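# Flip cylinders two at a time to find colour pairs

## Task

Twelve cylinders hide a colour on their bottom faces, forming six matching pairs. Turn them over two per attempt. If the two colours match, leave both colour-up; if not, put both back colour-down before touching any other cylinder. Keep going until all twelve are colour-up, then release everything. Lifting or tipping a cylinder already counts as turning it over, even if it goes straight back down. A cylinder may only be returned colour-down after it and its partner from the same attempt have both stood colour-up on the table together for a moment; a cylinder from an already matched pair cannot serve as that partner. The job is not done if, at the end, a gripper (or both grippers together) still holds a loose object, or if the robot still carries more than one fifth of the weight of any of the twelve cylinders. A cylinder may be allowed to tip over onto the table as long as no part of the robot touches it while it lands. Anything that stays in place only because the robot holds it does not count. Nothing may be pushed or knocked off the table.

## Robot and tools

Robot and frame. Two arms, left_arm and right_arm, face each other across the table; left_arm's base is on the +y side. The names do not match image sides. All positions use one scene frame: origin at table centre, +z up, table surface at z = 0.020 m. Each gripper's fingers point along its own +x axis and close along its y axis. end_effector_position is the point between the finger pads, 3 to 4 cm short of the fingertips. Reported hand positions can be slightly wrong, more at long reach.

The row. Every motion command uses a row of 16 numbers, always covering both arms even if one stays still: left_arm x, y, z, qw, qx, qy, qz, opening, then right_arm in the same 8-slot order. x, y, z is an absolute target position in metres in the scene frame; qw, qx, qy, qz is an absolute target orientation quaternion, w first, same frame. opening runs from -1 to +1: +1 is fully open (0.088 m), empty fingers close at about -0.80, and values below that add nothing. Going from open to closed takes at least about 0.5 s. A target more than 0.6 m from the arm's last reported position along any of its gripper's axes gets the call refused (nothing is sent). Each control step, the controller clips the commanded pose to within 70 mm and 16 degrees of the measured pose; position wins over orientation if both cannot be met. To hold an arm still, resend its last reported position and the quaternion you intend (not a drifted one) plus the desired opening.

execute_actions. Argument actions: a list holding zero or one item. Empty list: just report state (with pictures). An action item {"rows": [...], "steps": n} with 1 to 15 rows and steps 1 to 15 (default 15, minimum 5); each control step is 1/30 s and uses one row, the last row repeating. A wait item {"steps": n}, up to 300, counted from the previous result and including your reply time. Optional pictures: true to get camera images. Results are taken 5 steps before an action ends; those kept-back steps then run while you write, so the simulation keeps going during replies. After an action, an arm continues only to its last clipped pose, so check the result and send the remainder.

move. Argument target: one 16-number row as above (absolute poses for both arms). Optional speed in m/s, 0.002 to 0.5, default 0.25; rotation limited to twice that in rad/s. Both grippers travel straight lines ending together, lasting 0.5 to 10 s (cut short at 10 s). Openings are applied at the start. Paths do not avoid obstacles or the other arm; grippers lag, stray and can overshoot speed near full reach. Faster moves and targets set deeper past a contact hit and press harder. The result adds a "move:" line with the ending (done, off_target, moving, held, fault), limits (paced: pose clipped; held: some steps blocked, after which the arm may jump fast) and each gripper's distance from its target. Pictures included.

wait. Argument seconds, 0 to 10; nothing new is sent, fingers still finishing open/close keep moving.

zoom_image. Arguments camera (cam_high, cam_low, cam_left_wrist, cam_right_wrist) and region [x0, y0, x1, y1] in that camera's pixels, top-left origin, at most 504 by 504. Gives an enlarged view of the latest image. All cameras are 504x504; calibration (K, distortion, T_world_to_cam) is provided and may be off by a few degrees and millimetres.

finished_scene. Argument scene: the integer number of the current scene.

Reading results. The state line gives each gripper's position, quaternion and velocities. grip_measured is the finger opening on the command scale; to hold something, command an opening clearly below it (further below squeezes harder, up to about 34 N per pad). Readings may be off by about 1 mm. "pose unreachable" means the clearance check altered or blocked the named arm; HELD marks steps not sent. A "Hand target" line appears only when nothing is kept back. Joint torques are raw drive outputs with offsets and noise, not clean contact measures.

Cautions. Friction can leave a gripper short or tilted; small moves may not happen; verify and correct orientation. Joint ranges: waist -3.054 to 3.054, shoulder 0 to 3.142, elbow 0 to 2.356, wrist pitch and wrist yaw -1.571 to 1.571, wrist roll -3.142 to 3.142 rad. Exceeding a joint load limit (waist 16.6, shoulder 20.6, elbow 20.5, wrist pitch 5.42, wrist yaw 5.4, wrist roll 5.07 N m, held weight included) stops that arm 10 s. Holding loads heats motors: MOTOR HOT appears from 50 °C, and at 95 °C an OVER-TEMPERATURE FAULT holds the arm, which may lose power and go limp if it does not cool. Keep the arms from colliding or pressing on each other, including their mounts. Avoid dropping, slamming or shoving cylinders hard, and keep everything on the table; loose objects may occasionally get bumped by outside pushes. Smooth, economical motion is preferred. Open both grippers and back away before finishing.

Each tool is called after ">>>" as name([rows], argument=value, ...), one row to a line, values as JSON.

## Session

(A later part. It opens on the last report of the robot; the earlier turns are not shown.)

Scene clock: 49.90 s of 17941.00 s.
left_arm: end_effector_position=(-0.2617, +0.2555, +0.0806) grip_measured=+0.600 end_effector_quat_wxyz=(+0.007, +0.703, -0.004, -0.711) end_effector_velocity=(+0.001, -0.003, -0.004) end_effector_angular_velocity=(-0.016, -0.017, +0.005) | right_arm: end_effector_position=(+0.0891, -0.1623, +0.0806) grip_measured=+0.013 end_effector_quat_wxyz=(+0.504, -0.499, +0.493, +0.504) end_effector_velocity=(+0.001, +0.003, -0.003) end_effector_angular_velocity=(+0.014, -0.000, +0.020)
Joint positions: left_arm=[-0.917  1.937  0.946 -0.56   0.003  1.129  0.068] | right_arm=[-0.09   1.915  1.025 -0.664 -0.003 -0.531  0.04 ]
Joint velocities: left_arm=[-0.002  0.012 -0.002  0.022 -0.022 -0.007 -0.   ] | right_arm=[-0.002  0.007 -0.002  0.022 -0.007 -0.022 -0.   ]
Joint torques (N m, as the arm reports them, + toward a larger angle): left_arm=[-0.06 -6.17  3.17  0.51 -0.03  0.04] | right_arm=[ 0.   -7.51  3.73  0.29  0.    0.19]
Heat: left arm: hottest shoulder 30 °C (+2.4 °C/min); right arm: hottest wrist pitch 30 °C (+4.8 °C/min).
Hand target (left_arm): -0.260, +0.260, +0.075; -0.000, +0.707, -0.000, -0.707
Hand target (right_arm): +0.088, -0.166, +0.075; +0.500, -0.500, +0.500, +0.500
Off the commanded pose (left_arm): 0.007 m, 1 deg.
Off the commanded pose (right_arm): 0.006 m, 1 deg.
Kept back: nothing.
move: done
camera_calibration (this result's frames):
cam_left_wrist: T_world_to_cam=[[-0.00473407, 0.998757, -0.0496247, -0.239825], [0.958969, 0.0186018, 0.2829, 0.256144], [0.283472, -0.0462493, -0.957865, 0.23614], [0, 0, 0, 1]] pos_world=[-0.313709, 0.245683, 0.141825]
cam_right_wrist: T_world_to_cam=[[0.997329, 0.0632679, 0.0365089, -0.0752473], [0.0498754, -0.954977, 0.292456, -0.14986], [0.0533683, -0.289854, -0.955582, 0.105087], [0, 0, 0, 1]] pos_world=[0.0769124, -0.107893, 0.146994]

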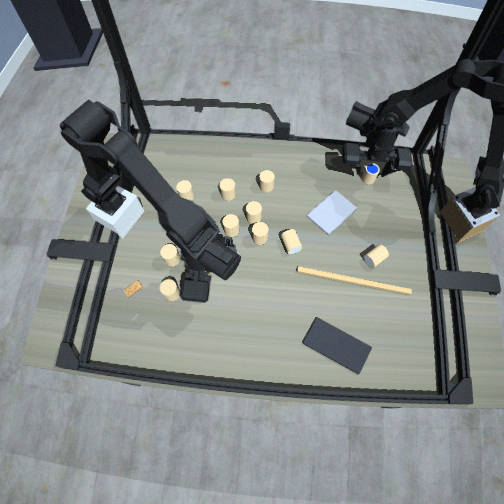

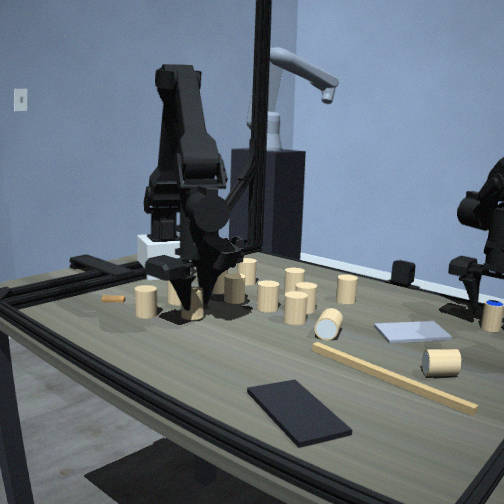

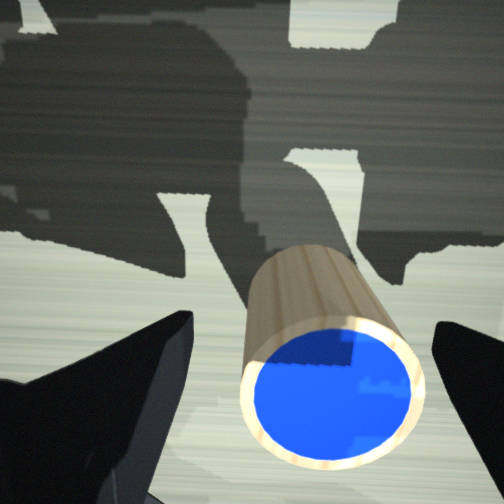

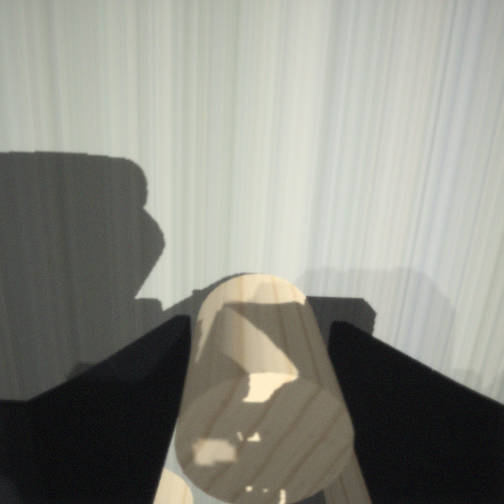

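>>> execute_actions([
  {"rows":[[-0.26,0.26,0.075,0,0.707,0,-0.707,-0.4,0.088,-0.165,0.074,0.5,-0.5,0.5,0.5,0.6]]},
])

>>> move(target=[-0.26,0.26,0.14,0,0.707,0,-0.707,-0.4,0.088,-0.165,0.15,0.5,-0.5,0.5,0.5,0.6])

>>> move(target=[-0.062,0.016,0.269,0.5,0.5,-0.5,-0.5,-0.4,-0.06,-0.11,0.26,0.707,0,0,0.707,0.6], speed=0.4)

>>> move(target=[-0.062,0.016,0.269,0.5,0.5,-0.5,-0.5,-0.4,-0.06,-0.036,0.26,0.707,0,0,0.707,0.6], speed=0.15)

>>> execute_actions([
  {"rows":[[-0.062,0.016,0.269,0.5,0.5,-0.5,-0.5,-0.4,-0.06,-0.036,0.26,0.707,0,0,0.707,-0.4]]},
])

>>> execute_actions([
  {"rows":[[-0.062,0.016,0.269,0.5,0.5,-0.5,-0.5,0.6,-0.06,-0.036,0.26,0.707,0,0,0.707,-0.4]]},
])

>>> move(target=[-0.062,0.12,0.264,0.5,0.5,-0.5,-0.5,0.6,-0.06,-0.05,0.26,0.707,0,0,0.707,-0.4])

>>> move(target=[-0.062,0.16,0.264,0.5,0.5,-0.5,-0.5,0.6,0.06,-0.08,0.14,0.5,-0.5,0.5,0.5,-0.4], speed=0.4)

>>> move(target=[-0.062,0.16,0.264,0.5,0.5,-0.5,-0.5,0.6,0.06,-0.08,0.075,0.5,-0.5,0.5,0.5,-0.4], speed=0.12)

Scene clock: 50.80 s of 17941.00 s.
left_arm: end_effector_position=(-0.2616, +0.2551, +0.0802) grip_measured=+0.015 end_effector_quat_wxyz=(+0.008, +0.703, -0.005, -0.711) end_effector_velocity=(+0.001, -0.002, +0.002) end_effector_angular_velocity=(-0.014, -0.001, +0.010) | right_arm: end_effector_position=(+0.0893, -0.1621, +0.0790) grip_measured=+0.545 end_effector_quat_wxyz=(+0.504, -0.499, +0.494, +0.504) end_effector_velocity=(-0.003, -0.001, +0.000) end_effector_angular_velocity=(-0.003, +0.010, +0.010)
Joint positions: left_arm=[-0.917  1.939  0.946 -0.557  0.002  1.129  0.04 ] | right_arm=[-0.09   1.92   1.024 -0.659 -0.003 -0.531  0.066]
Joint velocities: left_arm=[ 0.002 -0.007 -0.002  0.007 -0.007 -0.007 -0.   ] | right_arm=[ 0.002 -0.002 -0.002 -0.007 -0.007 -0.007  0.017]
Joint torques (N m, as the arm reports them, + toward a larger angle): left_arm=[-0.16 -6.46  3.24  0.45 -0.02  0.07] | right_arm=[ 0.01 -7.42  3.84  0.29 -0.01  0.18]
Heat: left arm: hottest shoulder 30 °C (+2.4 °C/min); right arm: hottest wrist pitch 30 °C (+4.7 °C/min).
Steps of this call (steps 1 to 17: nothing new was sent; steps 18 to 27: the first 10 steps of this action). Readings (end_effector_position):
18: left_arm (-0.2617, +0.2553, +0.0803) | right_arm (+0.0893, -0.1621, +0.0801)
19: left_arm (-0.2617, +0.2553, +0.0803) | right_arm (+0.0893, -0.1619, +0.0799)
21: left_arm (-0.2617, +0.2553, +0.0803) | right_arm (+0.0893, -0.1620, +0.0795)
25: left_arm (-0.2616, +0.2551, +0.0802) | right_arm (+0.0894, -0.1619, +0.0792)
27: the state above

Scene clock: 52.10 s of 17941.00 s.
left_arm: end_effector_position=(-0.2576, +0.2637, +0.1340) grip_measured=+0.015 end_effector_quat_wxyz=(-0.005, +0.710, +0.008, -0.705) end_effector_velocity=(+0.001, +0.002, +0.006) end_effector_angular_velocity=(+0.008, -0.012, -0.010) | right_arm: end_effector_position=(+0.0868, -0.1663, +0.1446) grip_measured=+0.600 end_effector_quat_wxyz=(+0.494, -0.502, +0.504, +0.501) end_effector_velocity=(-0.001, -0.002, +0.002) end_effector_angular_velocity=(-0.007, +0.013, +0.005)
Joint positions: left_arm=[-0.917  1.807  1.03  -0.814  0.002  1.129  0.04 ] | right_arm=[-0.09   1.797  1.161 -0.949 -0.003 -0.531  0.068]
Joint velocities: left_arm=[-0.002 -0.012  0.012 -0.037 -0.007  0.007  0.001] | right_arm=[-0.002 -0.002  0.007 -0.022 -0.007 -0.007 -0.   ]
Joint torques (N m, as the arm reports them, + toward a larger angle): left_arm=[-0.17 -9.47  5.77  0.14 -0.06  0.01] | right_arm=[-0.01 -9.95  6.68 -0.12 -0.01  0.18]
Heat: left arm: hottest shoulder 30 °C (+2.3 °C/min); right arm: hottest wrist pitch 30 °C (+4.6 °C/min).
Hand target (left_arm): -0.260, +0.260, +0.140; +0.000, +0.707, +0.000, -0.707
Hand target (right_arm): +0.088, -0.164, +0.150; +0.500, -0.500, +0.500, +0.500
Off your previous action's commanded pose (left_arm): 0.007 m, 1 deg at its last step (step 5 of this call).
Off your previous action's commanded pose (right_arm): 0.006 m, 1 deg at its last step (step 5 of this call).
Off the commanded pose (left_arm): 0.007 m, 1 deg.
Off the commanded pose (right_arm): 0.006 m, 1 deg.
Kept back: nothing.
move: done
camera_calibration (this result's frames):
cam_left_wrist: T_world_to_cam=[[-0.00416171, 0.999894, -0.013921, -0.250342], [0.953718, 0.00815451, 0.300592, 0.23604], [0.300673, -0.0120258, -0.953651, 0.281338], [0, 0, 0, 1]] pos_world=[-0.310748, 0.251774, 0.193862]
cam_right_wrist: T_world_to_cam=[[0.997779, 0.0636428, 0.0196523, -0.0725703], [0.0541418, -0.946791, 0.317262, -0.174962], [0.038798, -0.315493, -0.948134, 0.161135], [0, 0, 0, 1]] pos_world=[0.0756302, -0.110197, 0.209713]

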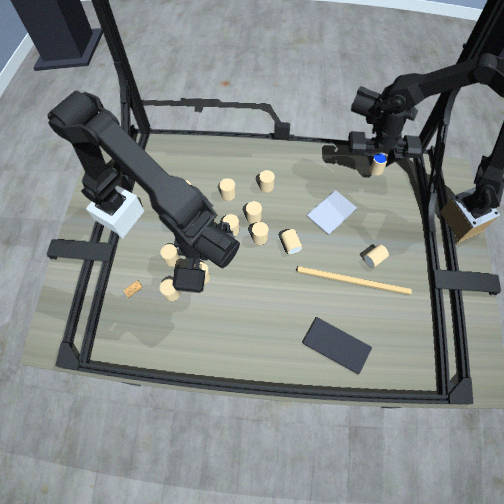

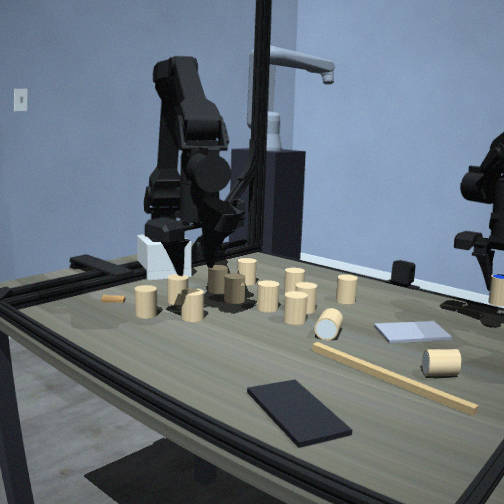

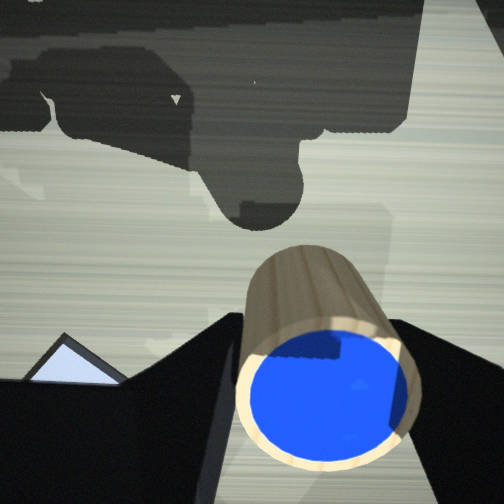

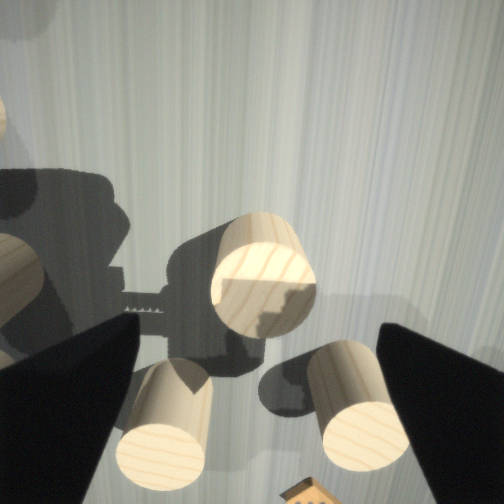

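Scene clock: 54.77 s of 17941.00 s.
left_arm: end_effector_position=(-0.0623, +0.0200, +0.2718) grip_measured=+0.015 end_effector_quat_wxyz=(+0.495, +0.501, -0.506, -0.499) end_effector_velocity=(+0.000, -0.001, -0.001) end_effector_angular_velocity=(-0.002, +0.022, +0.005) | right_arm: end_effector_position=(-0.0584, -0.1078, +0.2646) grip_measured=+0.600 end_effector_quat_wxyz=(+0.711, -0.002, -0.010, +0.703) end_effector_velocity=(+0.000, -0.000, -0.003) end_effector_angular_velocity=(-0.003, -0.007, -0.005)
Joint positions: left_arm=[-0.282  2.017  0.919  1.099  0.206  1.584  0.04 ] | right_arm=[ 0.391  1.294  0.17   1.136 -0.035 -0.016  0.068]
Joint velocities: left_arm=[-0.002  0.007  0.002  0.007 -0.007 -0.022  0.   ] | right_arm=[ 0.002  0.017 -0.007  0.022  0.007 -0.007 -0.   ]
Joint torques (N m, as the arm reports them, + toward a larger angle): left_arm=[ 0.27 -8.1   6.37  1.96  0.06 -0.18] | right_arm=[ 0.25 -3.36  4.17  1.56  0.04  0.19]
Heat: left arm: hottest shoulder 31 °C (+3.3 °C/min); right arm: hottest shoulder 30 °C (+4.4 °C/min).
Hand target (left_arm): -0.061, +0.017, +0.271; +0.496, +0.499, -0.506, -0.498
Hand target (right_arm): -0.059, -0.109, +0.259; +0.711, -0.004, -0.004, +0.704
Off the commanded pose (left_arm): 0.005 m, 1 deg.
Off the commanded pose (right_arm): 0.005 m, 1 deg.
Kept back: nothing.
move: done
camera_calibration (this result's frames):
cam_left_wrist: T_world_to_cam=[[0.0134442, -0.0339615, -0.999333, 0.285721], [0.95831, 0.285714, 0.00318258, 0.0859144], [0.285415, -0.957713, 0.0363869, 0.0999725], [0, 0, 0, 1]] pos_world=[-0.114708, 0.0809015, 0.281619]
cam_right_wrist: T_world_to_cam=[[0.996395, -0.0407464, 0.0744038, 0.0404524], [0.0590874, -0.295971, -0.953368, 0.256901], [0.0608677, 0.954327, -0.292497, 0.263715], [0, 0, 0, 1]] pos_world=[-0.0715379, -0.173987, 0.319047]

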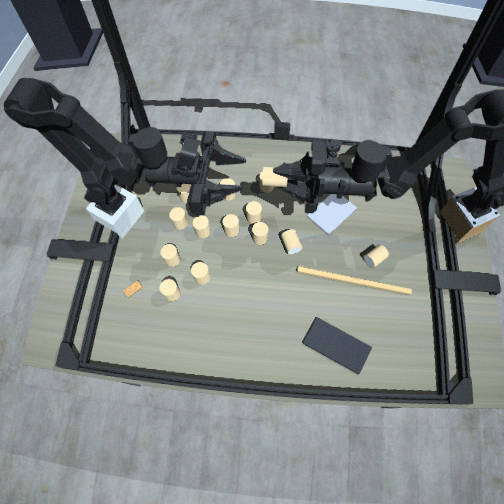

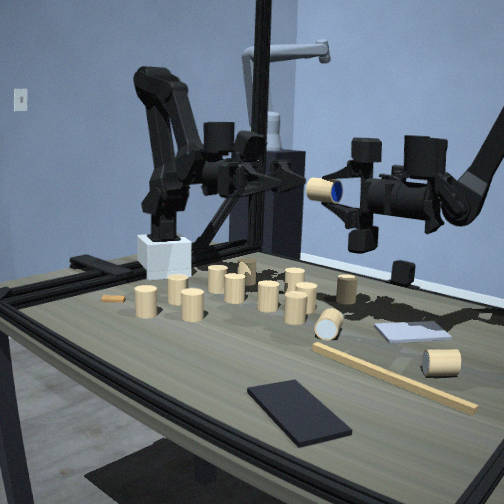

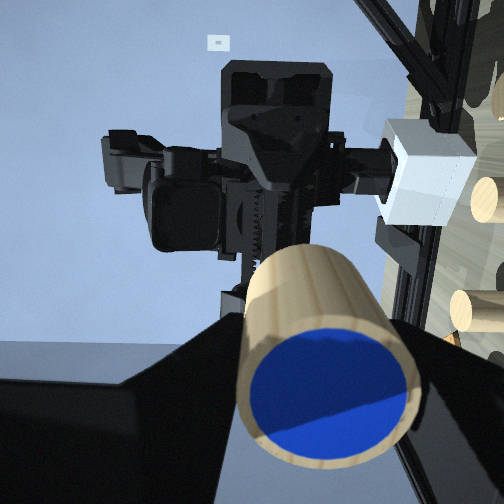

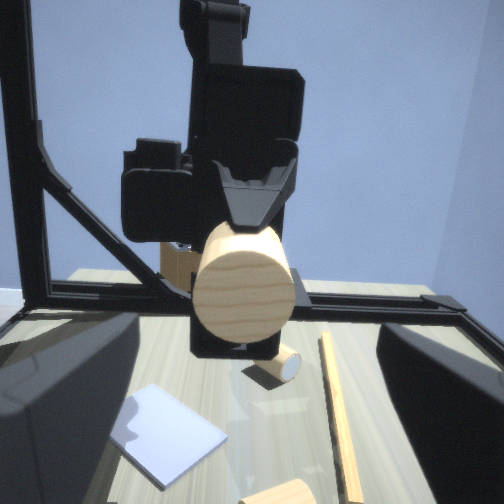

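Scene clock: 55.77 s of 17941.00 s.
left_arm: end_effector_position=(-0.0617, +0.0193, +0.2699) grip_measured=+0.015 end_effector_quat_wxyz=(+0.499, +0.501, -0.500, -0.500) end_effector_velocity=(+0.002, +0.000, -0.004) end_effector_angular_velocity=(+0.012, +0.039, +0.020) | right_arm: end_effector_position=(-0.0595, -0.0388, +0.2598) grip_measured=+0.600 end_effector_quat_wxyz=(+0.707, -0.003, -0.001, +0.707) end_effector_velocity=(+0.002, +0.002, -0.002) end_effector_angular_velocity=(-0.007, -0.007, -0.010)
Joint positions: left_arm=[-0.284  2.023  0.921  1.099  0.196  1.574  0.04 ] | right_arm=[ 0.402  1.616  0.416  1.198 -0.035 -0.006  0.068]
Joint velocities: left_arm=[-0.002  0.002 -0.002 -0.007 -0.022 -0.037 -0.   ] | right_arm=[-0.002  0.007  0.007 -0.007  0.007 -0.007 -0.   ]
Joint torques (N m, as the arm reports them, + toward a larger angle): left_arm=[-0.32 -8.31  6.43  1.89 -0.11 -0.17] | right_arm=[ 0.29 -5.38  6.15  1.56  0.04  0.19]
Heat: left arm: hottest shoulder 31 °C (+3.2 °C/min); right arm: hottest wrist pitch 30 °C (+4.3 °C/min).
Hand target (left_arm): -0.062, +0.016, +0.269; +0.500, +0.500, -0.500, -0.500
Hand target (right_arm): -0.060, -0.036, +0.260; +0.707, -0.000, +0.000, +0.707
Off the commanded pose (left_arm): 0.003 m, 0 deg.
Off the commanded pose (right_arm): 0.003 m, 0 deg.
Kept back: nothing.
move: done
camera_calibration (this result's frames):
cam_left_wrist: T_world_to_cam=[[0.00313128, -0.0304841, -0.99953, 0.283123], [0.955972, 0.293396, -0.00595329, 0.0876948], [0.29344, -0.955505, 0.0300606, 0.101308], [0, 0, 0, 1]] pos_world=[-0.114448, 0.0797021, 0.280467]
cam_right_wrist: T_world_to_cam=[[0.99751, -0.0294765, 0.0640664, 0.0479347], [0.0518911, -0.308407, -0.949838, 0.270969], [0.0477565, 0.950798, -0.30611, 0.199148], [0, 0, 0, 1]] pos_world=[-0.0713869, -0.104368, 0.315267]

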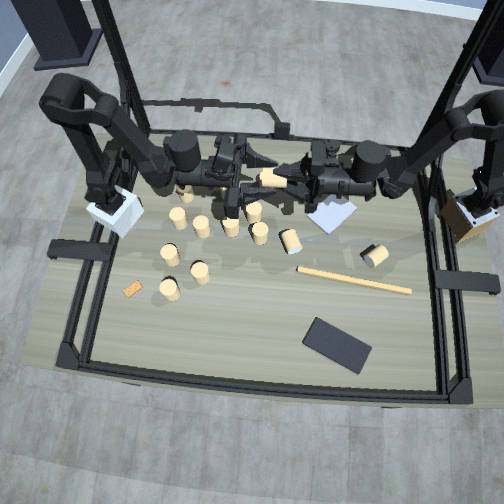

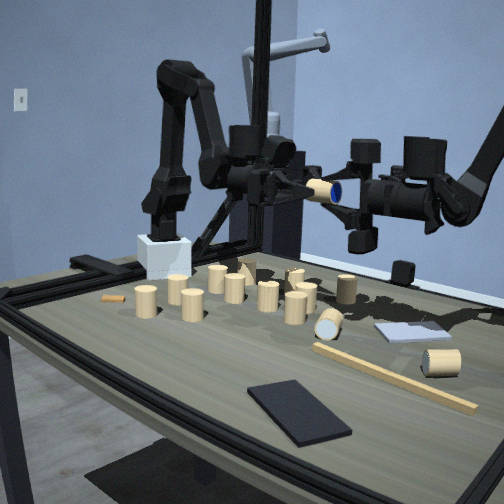

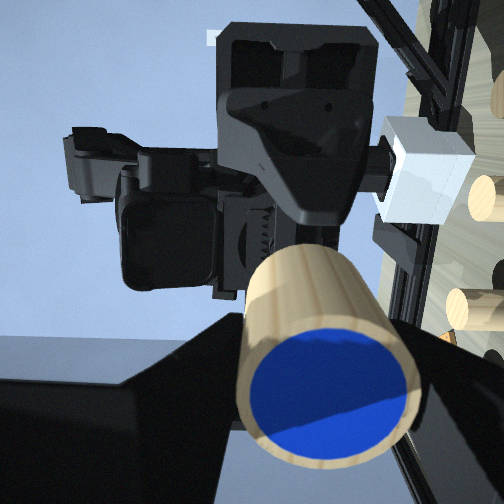

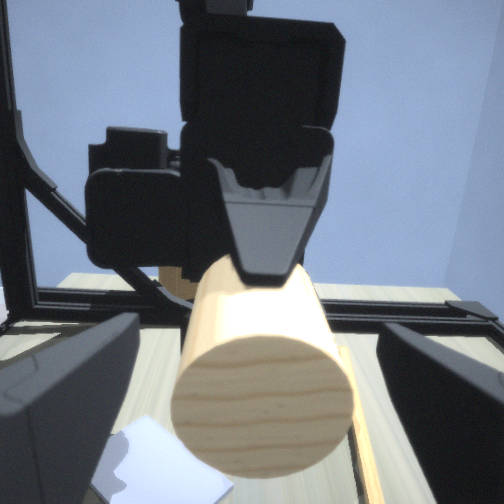

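Scene clock: 56.10 s of 17941.00 s.
left_arm: end_effector_position=(-0.0613, +0.0192, +0.2701) grip_measured=+0.015 end_effector_quat_wxyz=(+0.499, +0.502, -0.500, -0.500) end_effector_velocity=(-0.002, +0.000, -0.001) end_effector_angular_velocity=(+0.007, +0.009, -0.010) | right_arm: end_effector_position=(-0.0598, -0.0384, +0.2604) grip_measured=+0.023 end_effector_quat_wxyz=(+0.707, -0.002, -0.002, +0.707) end_effector_velocity=(-0.004, -0.001, -0.003) end_effector_angular_velocity=(-0.017, -0.007, +0.015)
Joint positions: left_arm=[-0.284  2.023  0.921  1.099  0.193  1.574  0.04 ] | right_arm=[ 0.403  1.617  0.418  1.199 -0.035 -0.005  0.04 ]
Joint velocities: left_arm=[-0.002 -0.002 -0.002 -0.007  0.007 -0.007 -0.   ] | right_arm=[ 0.007 -0.007 -0.002 -0.022 -0.007 -0.007 -0.   ]
Joint torques (N m, as the arm reports them, + toward a larger angle): left_arm=[-0.32 -8.31  6.25  1.86 -0.04 -0.14] | right_arm=[ 0.15 -5.42  6.27  1.47  0.05  0.18]
Heat: left arm: hottest shoulder 31 °C (+3.2 °C/min); right arm: hottest wrist pitch 30 °C (+4.3 °C/min).
Steps of this call (steps 1 to 10: the first 10 steps of this action). Readings (end_effector_position):
1: left_arm (-0.0616, +0.0192, +0.2701) | right_arm (-0.0595, -0.0387, +0.2598)
2: left_arm (-0.0616, +0.0192, +0.2701) | right_arm (-0.0595, -0.0386, +0.2600)
4: left_arm (-0.0616, +0.0192, +0.2701) | right_arm (-0.0595, -0.0385, +0.2603)
8: left_arm (-0.0613, +0.0192, +0.2701) | right_arm (-0.0598, -0.0384, +0.2604)
10: the state above

Scene clock: 56.60 s of 17941.00 s.
left_arm: end_effector_position=(-0.0612, +0.0188, +0.2712) grip_measured=+0.544 end_effector_quat_wxyz=(+0.500, +0.501, -0.501, -0.498) end_effector_velocity=(-0.000, +0.001, +0.001) end_effector_angular_velocity=(+0.002, -0.007, -0.005) | right_arm: end_effector_position=(-0.0599, -0.0383, +0.2595) grip_measured=+0.023 end_effector_quat_wxyz=(+0.707, -0.002, -0.001, +0.707) end_effector_velocity=(-0.000, +0.001, -0.002) end_effector_angular_velocity=(-0.007, -0.007, +0.005)
Joint positions: left_arm=[-0.284  2.023  0.923  1.1    0.193  1.574  0.066] | right_arm=[ 0.403  1.619  0.418  1.199 -0.034 -0.005  0.04 ]
Joint velocities: left_arm=[ 0.002 -0.007 -0.002 -0.007  0.007  0.007  0.021] | right_arm=[-0.002  0.002  0.002 -0.007 -0.007 -0.007 -0.   ]
Joint torques (N m, as the arm reports them, + toward a larger angle): left_arm=[-0.27 -8.11  6.11  1.81  0.02 -0.14] | right_arm=[ 0.13 -5.68  6.24  1.45  0.02  0.17]
Heat: left arm: hottest shoulder 31 °C (+3.2 °C/min); right arm: hottest wrist pitch 30 °C (+4.2 °C/min).
Off your previous action's commanded pose (left_arm): 0.003 m, 0 deg at its last step (step 5 of this call).
Off your previous action's commanded pose (right_arm): 0.002 m, 0 deg at its last step (step 5 of this call).
Steps of this call (steps 1 to 5: the last 5 steps of your previous action; steps 6 to 15: the first 10 steps of this action). Readings (end_effector_position):
6: left_arm (-0.0613, +0.0192, +0.2701) | right_arm (-0.0599, -0.0384, +0.2604)
7: left_arm (-0.0613, +0.0192, +0.2701) | right_arm (-0.0599, -0.0384, +0.2604)
9: left_arm (-0.0613, +0.0191, +0.2703) | right_arm (-0.0599, -0.0384, +0.2602)
13: left_arm (-0.0612, +0.0188, +0.2713) | right_arm (-0.0599, -0.0383, +0.2595)
15: the state above

Scene clock: 58.03 s of 17941.00 s.
left_arm: end_effector_position=(-0.0619, +0.1166, +0.2634) grip_measured=+0.600 end_effector_quat_wxyz=(+0.499, +0.501, -0.500, -0.500) end_effector_velocity=(-0.001, +0.004, -0.008) end_effector_angular_velocity=(+0.031, +0.016, +0.005) | right_arm: end_effector_position=(-0.0602, -0.0478, +0.2584) grip_measured=+0.023 end_effector_quat_wxyz=(+0.707, -0.004, +0.000, +0.707) end_effector_velocity=(-0.002, -0.002, -0.003) end_effector_angular_velocity=(-0.012, +0.008, +0.019)
Joint positions: left_arm=[-0.216  1.793  0.507  1.285  0.264  1.574  0.068] | right_arm=[ 0.403  1.586  0.381  1.199 -0.034 -0.005  0.04 ]
Joint velocities: left_arm=[-0.002 -0.007 -0.017 -0.022 -0.007 -0.007 -0.   ] | right_arm=[-0.002 -0.002 -0.007 -0.007 -0.022  0.007  0.   ]
Joint torques (N m, as the arm reports them, + toward a larger angle): left_arm=[ 0.38 -8.69  3.34  1.82  0.16 -0.14] | right_arm=[-0.09 -7.66  4.03  1.61 -0.03  0.17]
Heat: left arm: hottest shoulder 31 °C (+3.1 °C/min); right arm: hottest shoulder 30 °C (+4.1 °C/min).
Hand target (left_arm): -0.062, +0.120, +0.264; +0.500, +0.500, -0.500, -0.500
Hand target (right_arm): -0.060, -0.050, +0.260; +0.707, -0.000, -0.000, +0.707
Off your previous action's commanded pose (left_arm): 0.004 m, 0 deg at its last step (step 5 of this call).
Off your previous action's commanded pose (right_arm): 0.002 m, 0 deg at its last step (step 5 of this call).
Off the commanded pose (left_arm): 0.003 m, 0 deg.
Off the commanded pose (right_arm): 0.003 m, 0 deg.
Kept back: nothing.
move: done
camera_calibration (this result's frames):
cam_left_wrist: T_world_to_cam=[[0.00297426, -0.0319985, -0.999483, 0.279745], [0.955859, 0.293752, -0.00656006, 0.0594547], [0.29381, -0.955346, 0.0314598, 0.194259], [0, 0, 0, 1]] pos_world=[-0.114738, 0.177071, 0.273879]
cam_right_wrist: T_world_to_cam=[[0.99759, -0.0284511, 0.0632872, 0.0487011], [0.05127, -0.31235, -0.948583, 0.266417], [0.046756, 0.949541, -0.310138, 0.208241], [0, 0, 0, 1]] pos_world=[-0.0719794, -0.113132, 0.314219]

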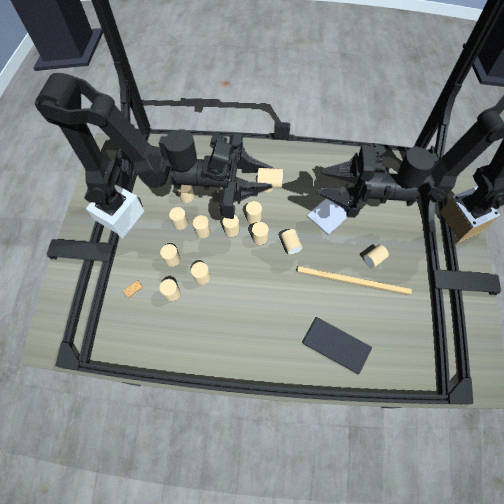

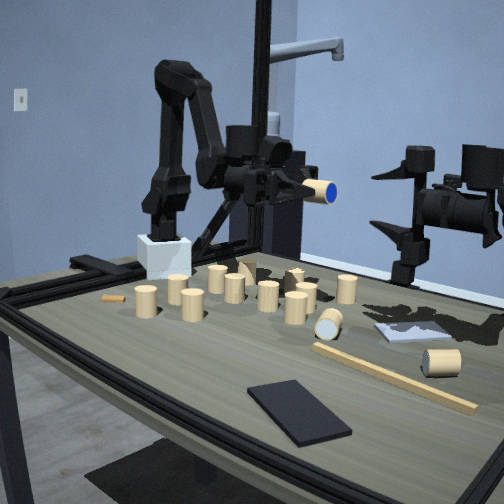

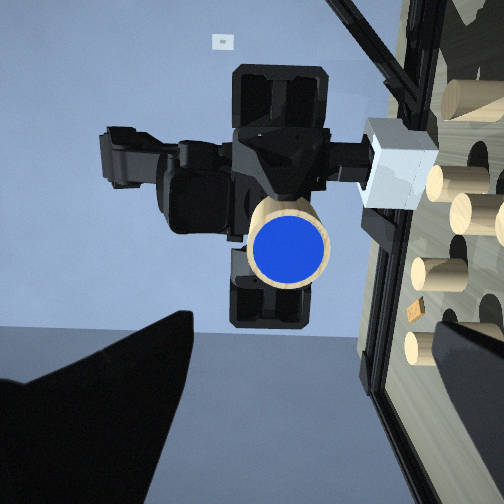

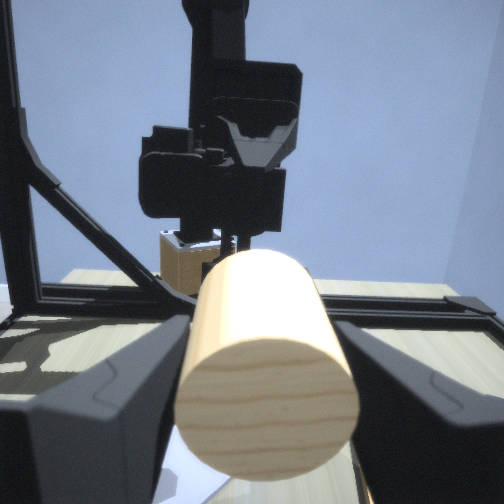

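Scene clock: 60.53 s of 17941.00 s.
left_arm: end_effector_position=(-0.0616, +0.1570, +0.2640) grip_measured=+0.600 end_effector_quat_wxyz=(+0.499, +0.501, -0.501, -0.499) end_effector_velocity=(+0.002, +0.001, +0.000) end_effector_angular_velocity=(+0.002, +0.008, +0.010) | right_arm: end_effector_position=(+0.0575, -0.0814, +0.1429) grip_measured=+0.023 end_effector_quat_wxyz=(+0.498, -0.497, +0.498, +0.507) end_effector_velocity=(-0.005, -0.003, +0.000) end_effector_angular_velocity=(-0.031, +0.035, +0.025)
Joint positions: left_arm=[-0.17   1.677  0.352  1.324  0.309  1.574  0.068] | right_arm=[ 0.09   2.015  1.45  -1.    -0.012 -0.354  0.04 ]
Joint velocities: left_arm=[ 0.002 -0.007 -0.002 -0.007 -0.007 -0.007 -0.   ] | right_arm=[ 0.002  0.017  0.027 -0.051 -0.022 -0.022 -0.   ]
Joint torques (N m, as the arm reports them, + toward a larger angle): left_arm=[ 0.31 -7.14  3.01  1.81  0.11 -0.1 ] | right_arm=[-0.29 -8.97  6.99 -0.09  0.01 -0.22]
Heat: left arm: hottest shoulder 31 °C (+3.0 °C/min); right arm: hottest shoulder 30 °C (+4.0 °C/min).
Hand target (left_arm): -0.062, +0.160, +0.264; +0.500, +0.500, -0.500, -0.500
Hand target (right_arm): +0.059, -0.081, +0.140; +0.495, -0.500, +0.500, +0.505
Off the commanded pose (left_arm): 0.003 m, 0 deg.
Off the commanded pose (right_arm): 0.004 m, 1 deg.
Kept back: nothing.
move: done
camera_calibration (this result's frames):
cam_left_wrist: T_world_to_cam=[[0.00327938, -0.0331032, -0.999447, 0.281818], [0.955749, 0.29411, -0.00660537, 0.047236], [0.294165, -0.955198, 0.0326029, 0.232457], [0, 0, 0, 1]] pos_world=[-0.114451, 0.217479, 0.274395]
cam_right_wrist: T_world_to_cam=[[0.99762, 0.0654428, 0.0217271, -0.0488107], [0.0560619, -0.953225, 0.297018, -0.0901542], [0.0401485, -0.295093, -0.954625, 0.189953], [0, 0, 0, 1]] pos_world=[0.0461224, -0.0266893, 0.209171]

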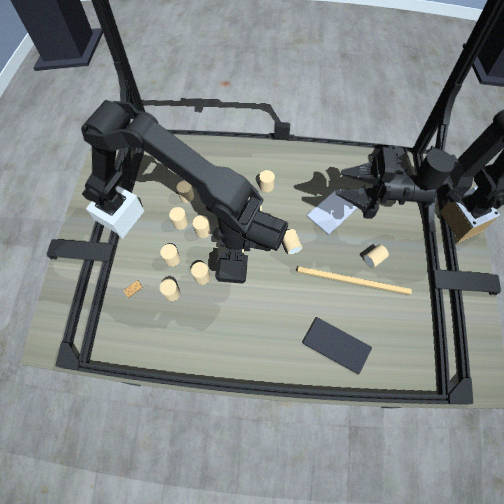

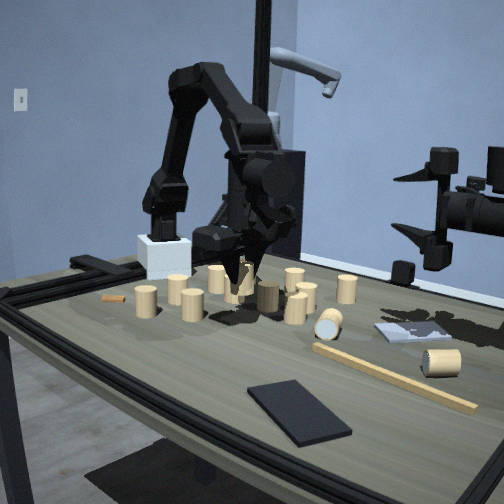

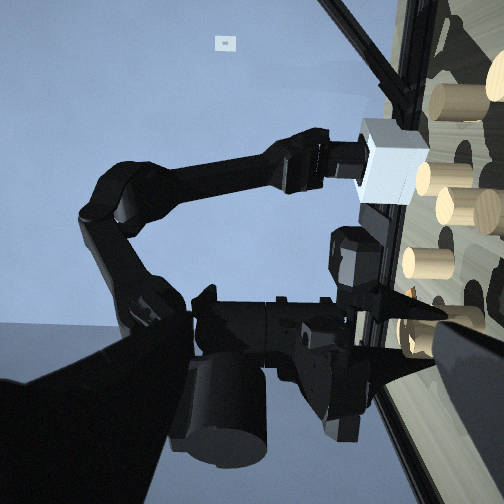

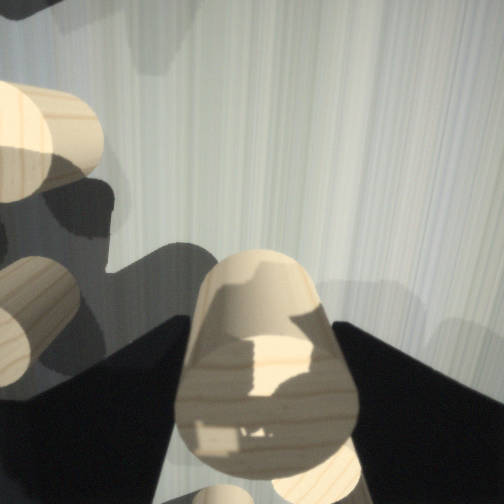

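Scene clock: 61.53 s of 17941.00 s.
left_arm: end_effector_position=(-0.0617, +0.1572, +0.2640) grip_measured=+0.600 end_effector_quat_wxyz=(+0.499, +0.501, -0.501, -0.499) end_effector_velocity=(-0.000, +0.001, -0.003) end_effector_angular_velocity=(+0.012, +0.026, +0.005) | right_arm: end_effector_position=(+0.0604, -0.0774, +0.0817) grip_measured=+0.023 end_effector_quat_wxyz=(+0.503, -0.498, +0.494, +0.505) end_effector_velocity=(-0.001, -0.003, -0.001) end_effector_angular_velocity=(-0.009, +0.011, -0.010)
Joint positions: left_arm=[-0.17   1.676  0.351  1.325  0.309  1.574  0.068] | right_arm=[ 0.09   2.12   1.346 -0.78  -0.003 -0.352  0.04 ]
Joint velocities: left_arm=[-0.002 -0.002 -0.007 -0.007 -0.007 -0.022 -0.   ] | right_arm=[-0.002  0.002 -0.002 -0.007 -0.007  0.007 -0.   ]
Joint torques (N m, as the arm reports them, + toward a larger angle): left_arm=[ 0.04 -6.88  3.09  1.82  0.09 -0.17] | right_arm=[-0.05 -9.36  4.17  0.28  0.    0.19]
Heat: left arm: hottest shoulder 31 °C (+3.0 °C/min); right arm: hottest shoulder 30 °C (+4.0 °C/min).
Hand target (left_arm): -0.062, +0.160, +0.264; +0.500, +0.500, -0.500, -0.500
Hand target (right_arm): +0.060, -0.081, +0.075; +0.500, -0.500, +0.500, +0.500
Off the commanded pose (left_arm): 0.003 m, 0 deg.
Off the commanded pose (right_arm): 0.007 m, 1 deg.
Kept back: nothing.
move: done
camera_calibration (this result's frames):
cam_left_wrist: T_world_to_cam=[[0.00327938, -0.0331032, -0.999447, 0.281789], [0.955749, 0.29411, -0.00660537, 0.0472379], [0.294165, -0.955198, 0.0326029, 0.232643], [0, 0, 0, 1]] pos_world=[-0.114507, 0.217655, 0.274361]
cam_right_wrist: T_world_to_cam=[[0.997399, 0.0636338, 0.0338614, -0.0517122], [0.051059, -0.955283, 0.291251, -0.0676991], [0.0508806, -0.288765, -0.956047, 0.132588], [0, 0, 0, 1]] pos_world=[0.0482882, -0.0230944, 0.148229]

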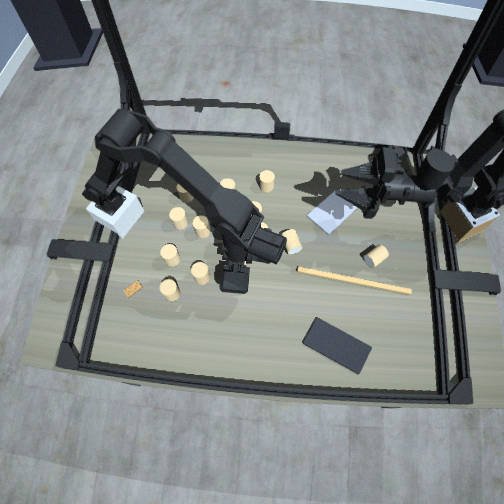

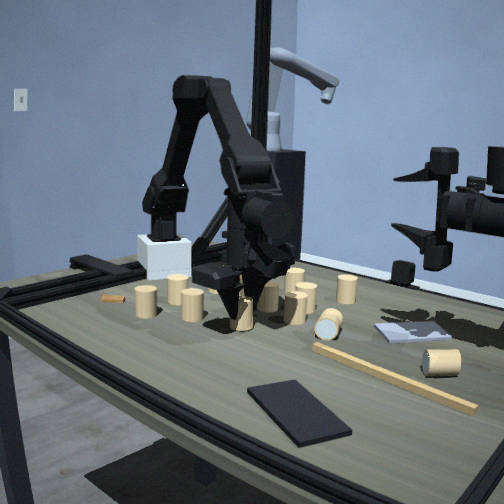

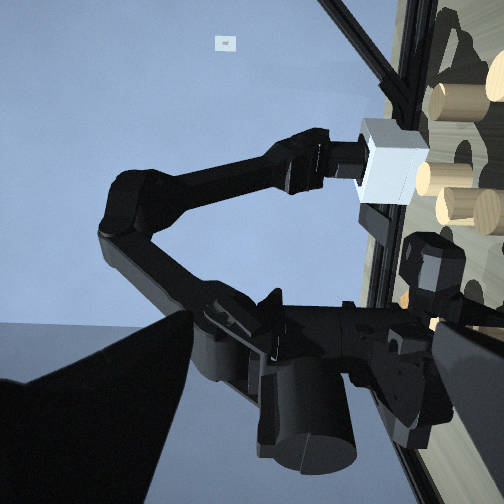

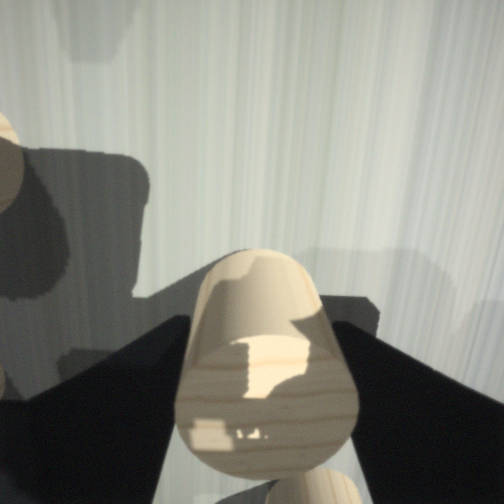

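>>> execute_actions([
  {"rows":[[-0.062,0.16,0.264,0.5,0.5,-0.5,-0.5,0.6,0.06,-0.08,0.073,0.5,-0.5,0.5,0.5,-0.4],[-0.062,0.16,0.264,0.5,0.5,-0.5,-0.5,0.6,0.06,-0.08,0.073,0.5,-0.5,0.5,0.5,-0.4],[-0.062,0.16,0.264,0.5,0.5,-0.5,-0.5,0.6,0.06,-0.08,0.073,0.5,-0.5,0.5,0.5,0.6]]},
])

>>> move(target=[-0.062,0.16,0.264,0.5,0.5,-0.5,-0.5,0.6,0.06,-0.08,0.14,0.5,-0.5,0.5,0.5,0.6])

>>> move(target=[-0.062,0.09,0.262,0.5,0.5,-0.5,-0.5,0.6,0.143,-0.243,0.14,0.5,-0.5,0.5,0.5,0.6])

Scene clock: 62.17 s of 17941.00 s.
left_arm: end_effector_position=(-0.0617, +0.1572, +0.2640) grip_measured=+0.600 end_effector_quat_wxyz=(+0.499, +0.501, -0.501, -0.499) end_effector_velocity=(-0.000, +0.001, +0.000) end_effector_angular_velocity=(-0.002, +0.007, +0.005) | right_arm: end_effector_position=(+0.0606, -0.0766, +0.0800) grip_measured=+0.520 end_effector_quat_wxyz=(+0.504, -0.498, +0.493, +0.505) end_effector_velocity=(+0.001, -0.003, -0.001) end_effector_angular_velocity=(-0.009, +0.011, +0.000)
Joint positions: left_arm=[-0.17   1.676  0.351  1.325  0.309  1.574  0.068] | right_arm=[ 0.09   2.125  1.346 -0.774 -0.003 -0.352  0.064]
Joint velocities: left_arm=[-0.002 -0.002 -0.007  0.007 -0.007 -0.007 -0.   ] | right_arm=[-0.007  0.002 -0.002 -0.007 -0.007 -0.007  0.062]
Joint torques (N m, as the arm reports them, + toward a larger angle): left_arm=[ 0.18 -6.79  2.76  1.81  0.15 -0.17] | right_arm=[-0.04 -9.16  4.22  0.3   0.01  0.18]
Heat: left arm: hottest shoulder 31 °C (+3.0 °C/min); right arm: hottest shoulder 30 °C (+3.0 °C/min).
Steps of this call (steps 1 to 9: nothing new was sent; steps 10 to 19: the first 10 steps of this action). Readings (end_effector_position):
10: left_arm (-0.0617, +0.1572, +0.2640) | right_arm (+0.0605, -0.0771, +0.0813)
11: left_arm (-0.0617, +0.1572, +0.2640) | right_arm (+0.0606, -0.0768, +0.0810)
13: left_arm (-0.0617, +0.1572, +0.2640) | right_arm (+0.0606, -0.0768, +0.0802)
17: left_arm (-0.0617, +0.1572, +0.2640) | right_arm (+0.0606, -0.0766, +0.0800)
19: the state above

Scene clock: 63.50 s of 17941.00 s.
left_arm: end_effector_position=(-0.0617, +0.1572, +0.2640) grip_measured=+0.600 end_effector_quat_wxyz=(+0.499, +0.501, -0.501, -0.499) end_effector_velocity=(-0.000, +0.000, -0.005) end_effector_angular_velocity=(+0.021, +0.014, +0.005) | right_arm: end_effector_position=(+0.0589, -0.0816, +0.1343) grip_measured=+0.600 end_effector_quat_wxyz=(+0.494, -0.503, +0.503, +0.500) end_effector_velocity=(+0.003, +0.003, +0.005) end_effector_angular_velocity=(+0.014, +0.003, -0.000)
Joint positions: left_arm=[-0.17   1.676  0.351  1.325  0.309  1.574  0.068] | right_arm=[ 0.09   2.042  1.455 -0.997 -0.003 -0.352  0.068]
Joint velocities: left_arm=[-0.002 -0.002 -0.002 -0.022 -0.007 -0.007 -0.   ] | right_arm=[-0.007 -0.002  0.017 -0.007 -0.007 -0.007 -0.   ]
Joint torques (N m, as the arm reports them, + toward a larger angle): left_arm=[ 0.29 -6.9   3.07  1.83  0.15 -0.15] | right_arm=[ -0.06 -11.92   6.76  -0.14   0.     0.18]
Heat: left arm: hottest wrist pitch 32 °C (+4.0 °C/min); right arm: hottest shoulder 30 °C (+3.0 °C/min).
Hand target (left_arm): -0.062, +0.160, +0.264; +0.500, +0.500, -0.500, -0.500
Hand target (right_arm): +0.060, -0.079, +0.140; +0.500, -0.500, +0.500, +0.500
Off your previous action's commanded pose (left_arm): 0.003 m, 0 deg at its last step (step 5 of this call).
Off your previous action's commanded pose (right_arm): 0.008 m, 1 deg at its last step (step 5 of this call).
Off the commanded pose (left_arm): 0.003 m, 0 deg.
Off the commanded pose (right_arm): 0.006 m, 1 deg.
Kept back: nothing.
move: done
camera_calibration (this result's frames):
cam_left_wrist: T_world_to_cam=[[0.00339559, -0.0334663, -0.999434, 0.281931], [0.95575, 0.294107, -0.00660109, 0.0472377], [0.294162, -0.955186, 0.0329841, 0.232538], [0, 0, 0, 1]] pos_world=[-0.114508, 0.217659, 0.274413]
cam_right_wrist: T_world_to_cam=[[0.997676, 0.0644311, 0.0221803, -0.0501568], [0.0540678, -0.946612, 0.31781, -0.0899961], [0.041473, -0.315872, -0.947895, 0.178997], [0, 0, 0, 1]] pos_world=[0.0474826, -0.0254194, 0.199385]

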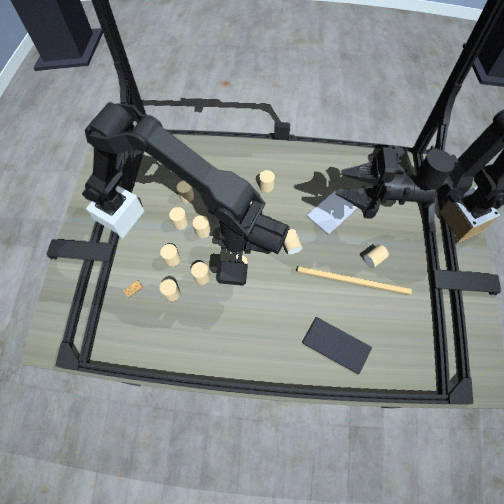

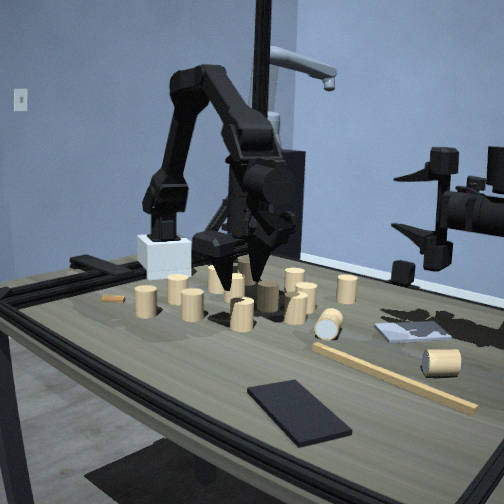

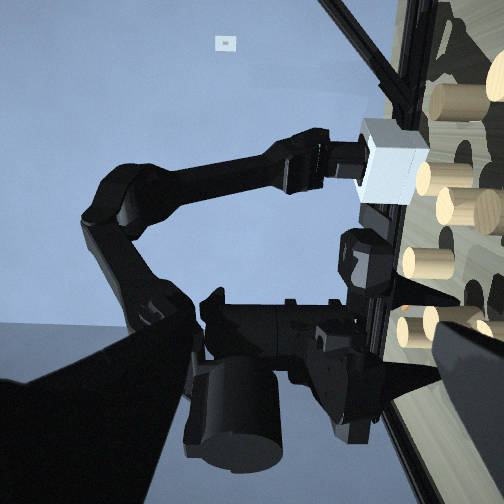

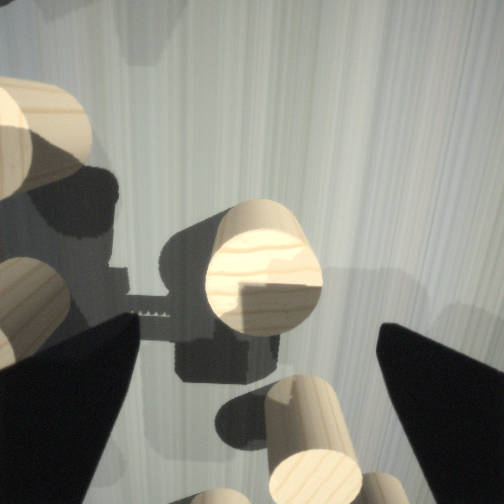

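Scene clock: 64.80 s of 17941.00 s.
left_arm: end_effector_position=(-0.0620, +0.0930, +0.2646) grip_measured=+0.600 end_effector_quat_wxyz=(+0.500, +0.499, -0.503, -0.498) end_effector_velocity=(-0.002, -0.001, -0.002) end_effector_angular_velocity=(+0.007, -0.006, +0.000) | right_arm: end_effector_position=(+0.1432, -0.2407, +0.1401) grip_measured=+0.600 end_effector_quat_wxyz=(+0.499, -0.499, +0.503, +0.500) end_effector_velocity=(-0.001, -0.004, -0.001) end_effector_angular_velocity=(-0.003, +0.014, +0.010)
Joint positions: left_arm=[-0.237  1.857  0.601  1.263  0.243  1.573  0.068] | right_arm=[-0.395  1.716  1.042 -0.903 -0.001 -0.828  0.068]
Joint velocities: left_arm=[-0.007  0.002  0.002 -0.007 -0.007  0.007 -0.   ] | right_arm=[-0.012 -0.002 -0.007 -0.007 -0.007 -0.022 -0.   ]
Joint torques (N m, as the arm reports them, + toward a larger angle): left_arm=[-0.04 -6.11  5.4   1.5  -0.15 -0.16] | right_arm=[-0.35 -9.03  4.14  0.25 -0.16 -0.23]
Heat: left arm: hottest wrist pitch 32 °C (+4.0 °C/min); right arm: hottest shoulder 31 °C (+4.0 °C/min).
Hand target (left_arm): -0.062, +0.090, +0.262; +0.500, +0.500, -0.500, -0.500
Hand target (right_arm): +0.142, -0.243, +0.140; +0.499, -0.498, +0.501, +0.501
Off the commanded pose (left_arm): 0.004 m, 0 deg.
Off the commanded pose (right_arm): 0.002 m, 0 deg.
Kept back: nothing.
move: done
camera_calibration (this result's frames):
cam_left_wrist: T_world_to_cam=[[0.00443778, -0.0393943, -0.999214, 0.280896], [0.955982, 0.293335, -0.00731906, 0.0667428], [0.293393, -0.955198, 0.038962, 0.169614], [0, 0, 0, 1]] pos_world=[-0.114815, 0.153503, 0.274555]
cam_right_wrist: T_world_to_cam=[[0.998175, 0.0550746, 0.0247714, -0.126807], [0.0447364, -0.949916, 0.309286, -0.245313], [0.0405645, -0.307613, -0.950646, 0.133214], [0, 0, 0, 1]] pos_world=[0.132146, -0.185065, 0.205652]

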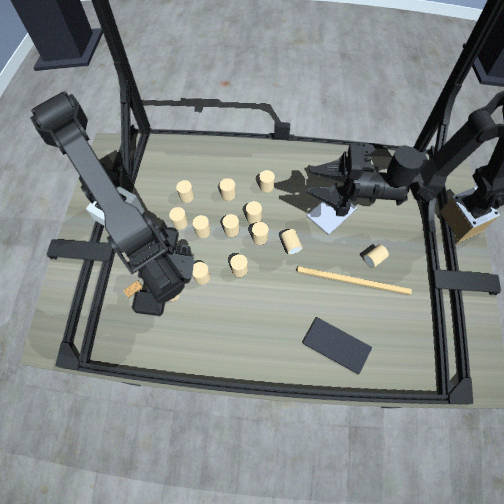

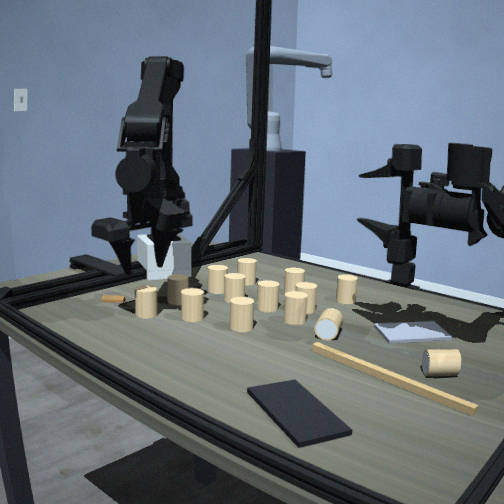

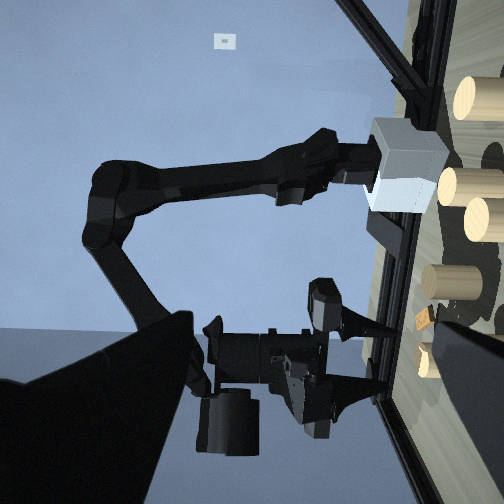

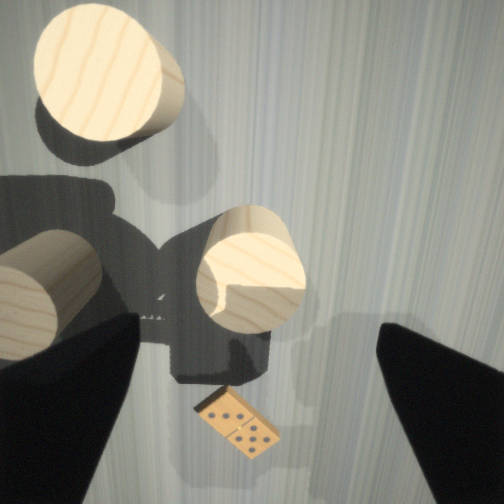

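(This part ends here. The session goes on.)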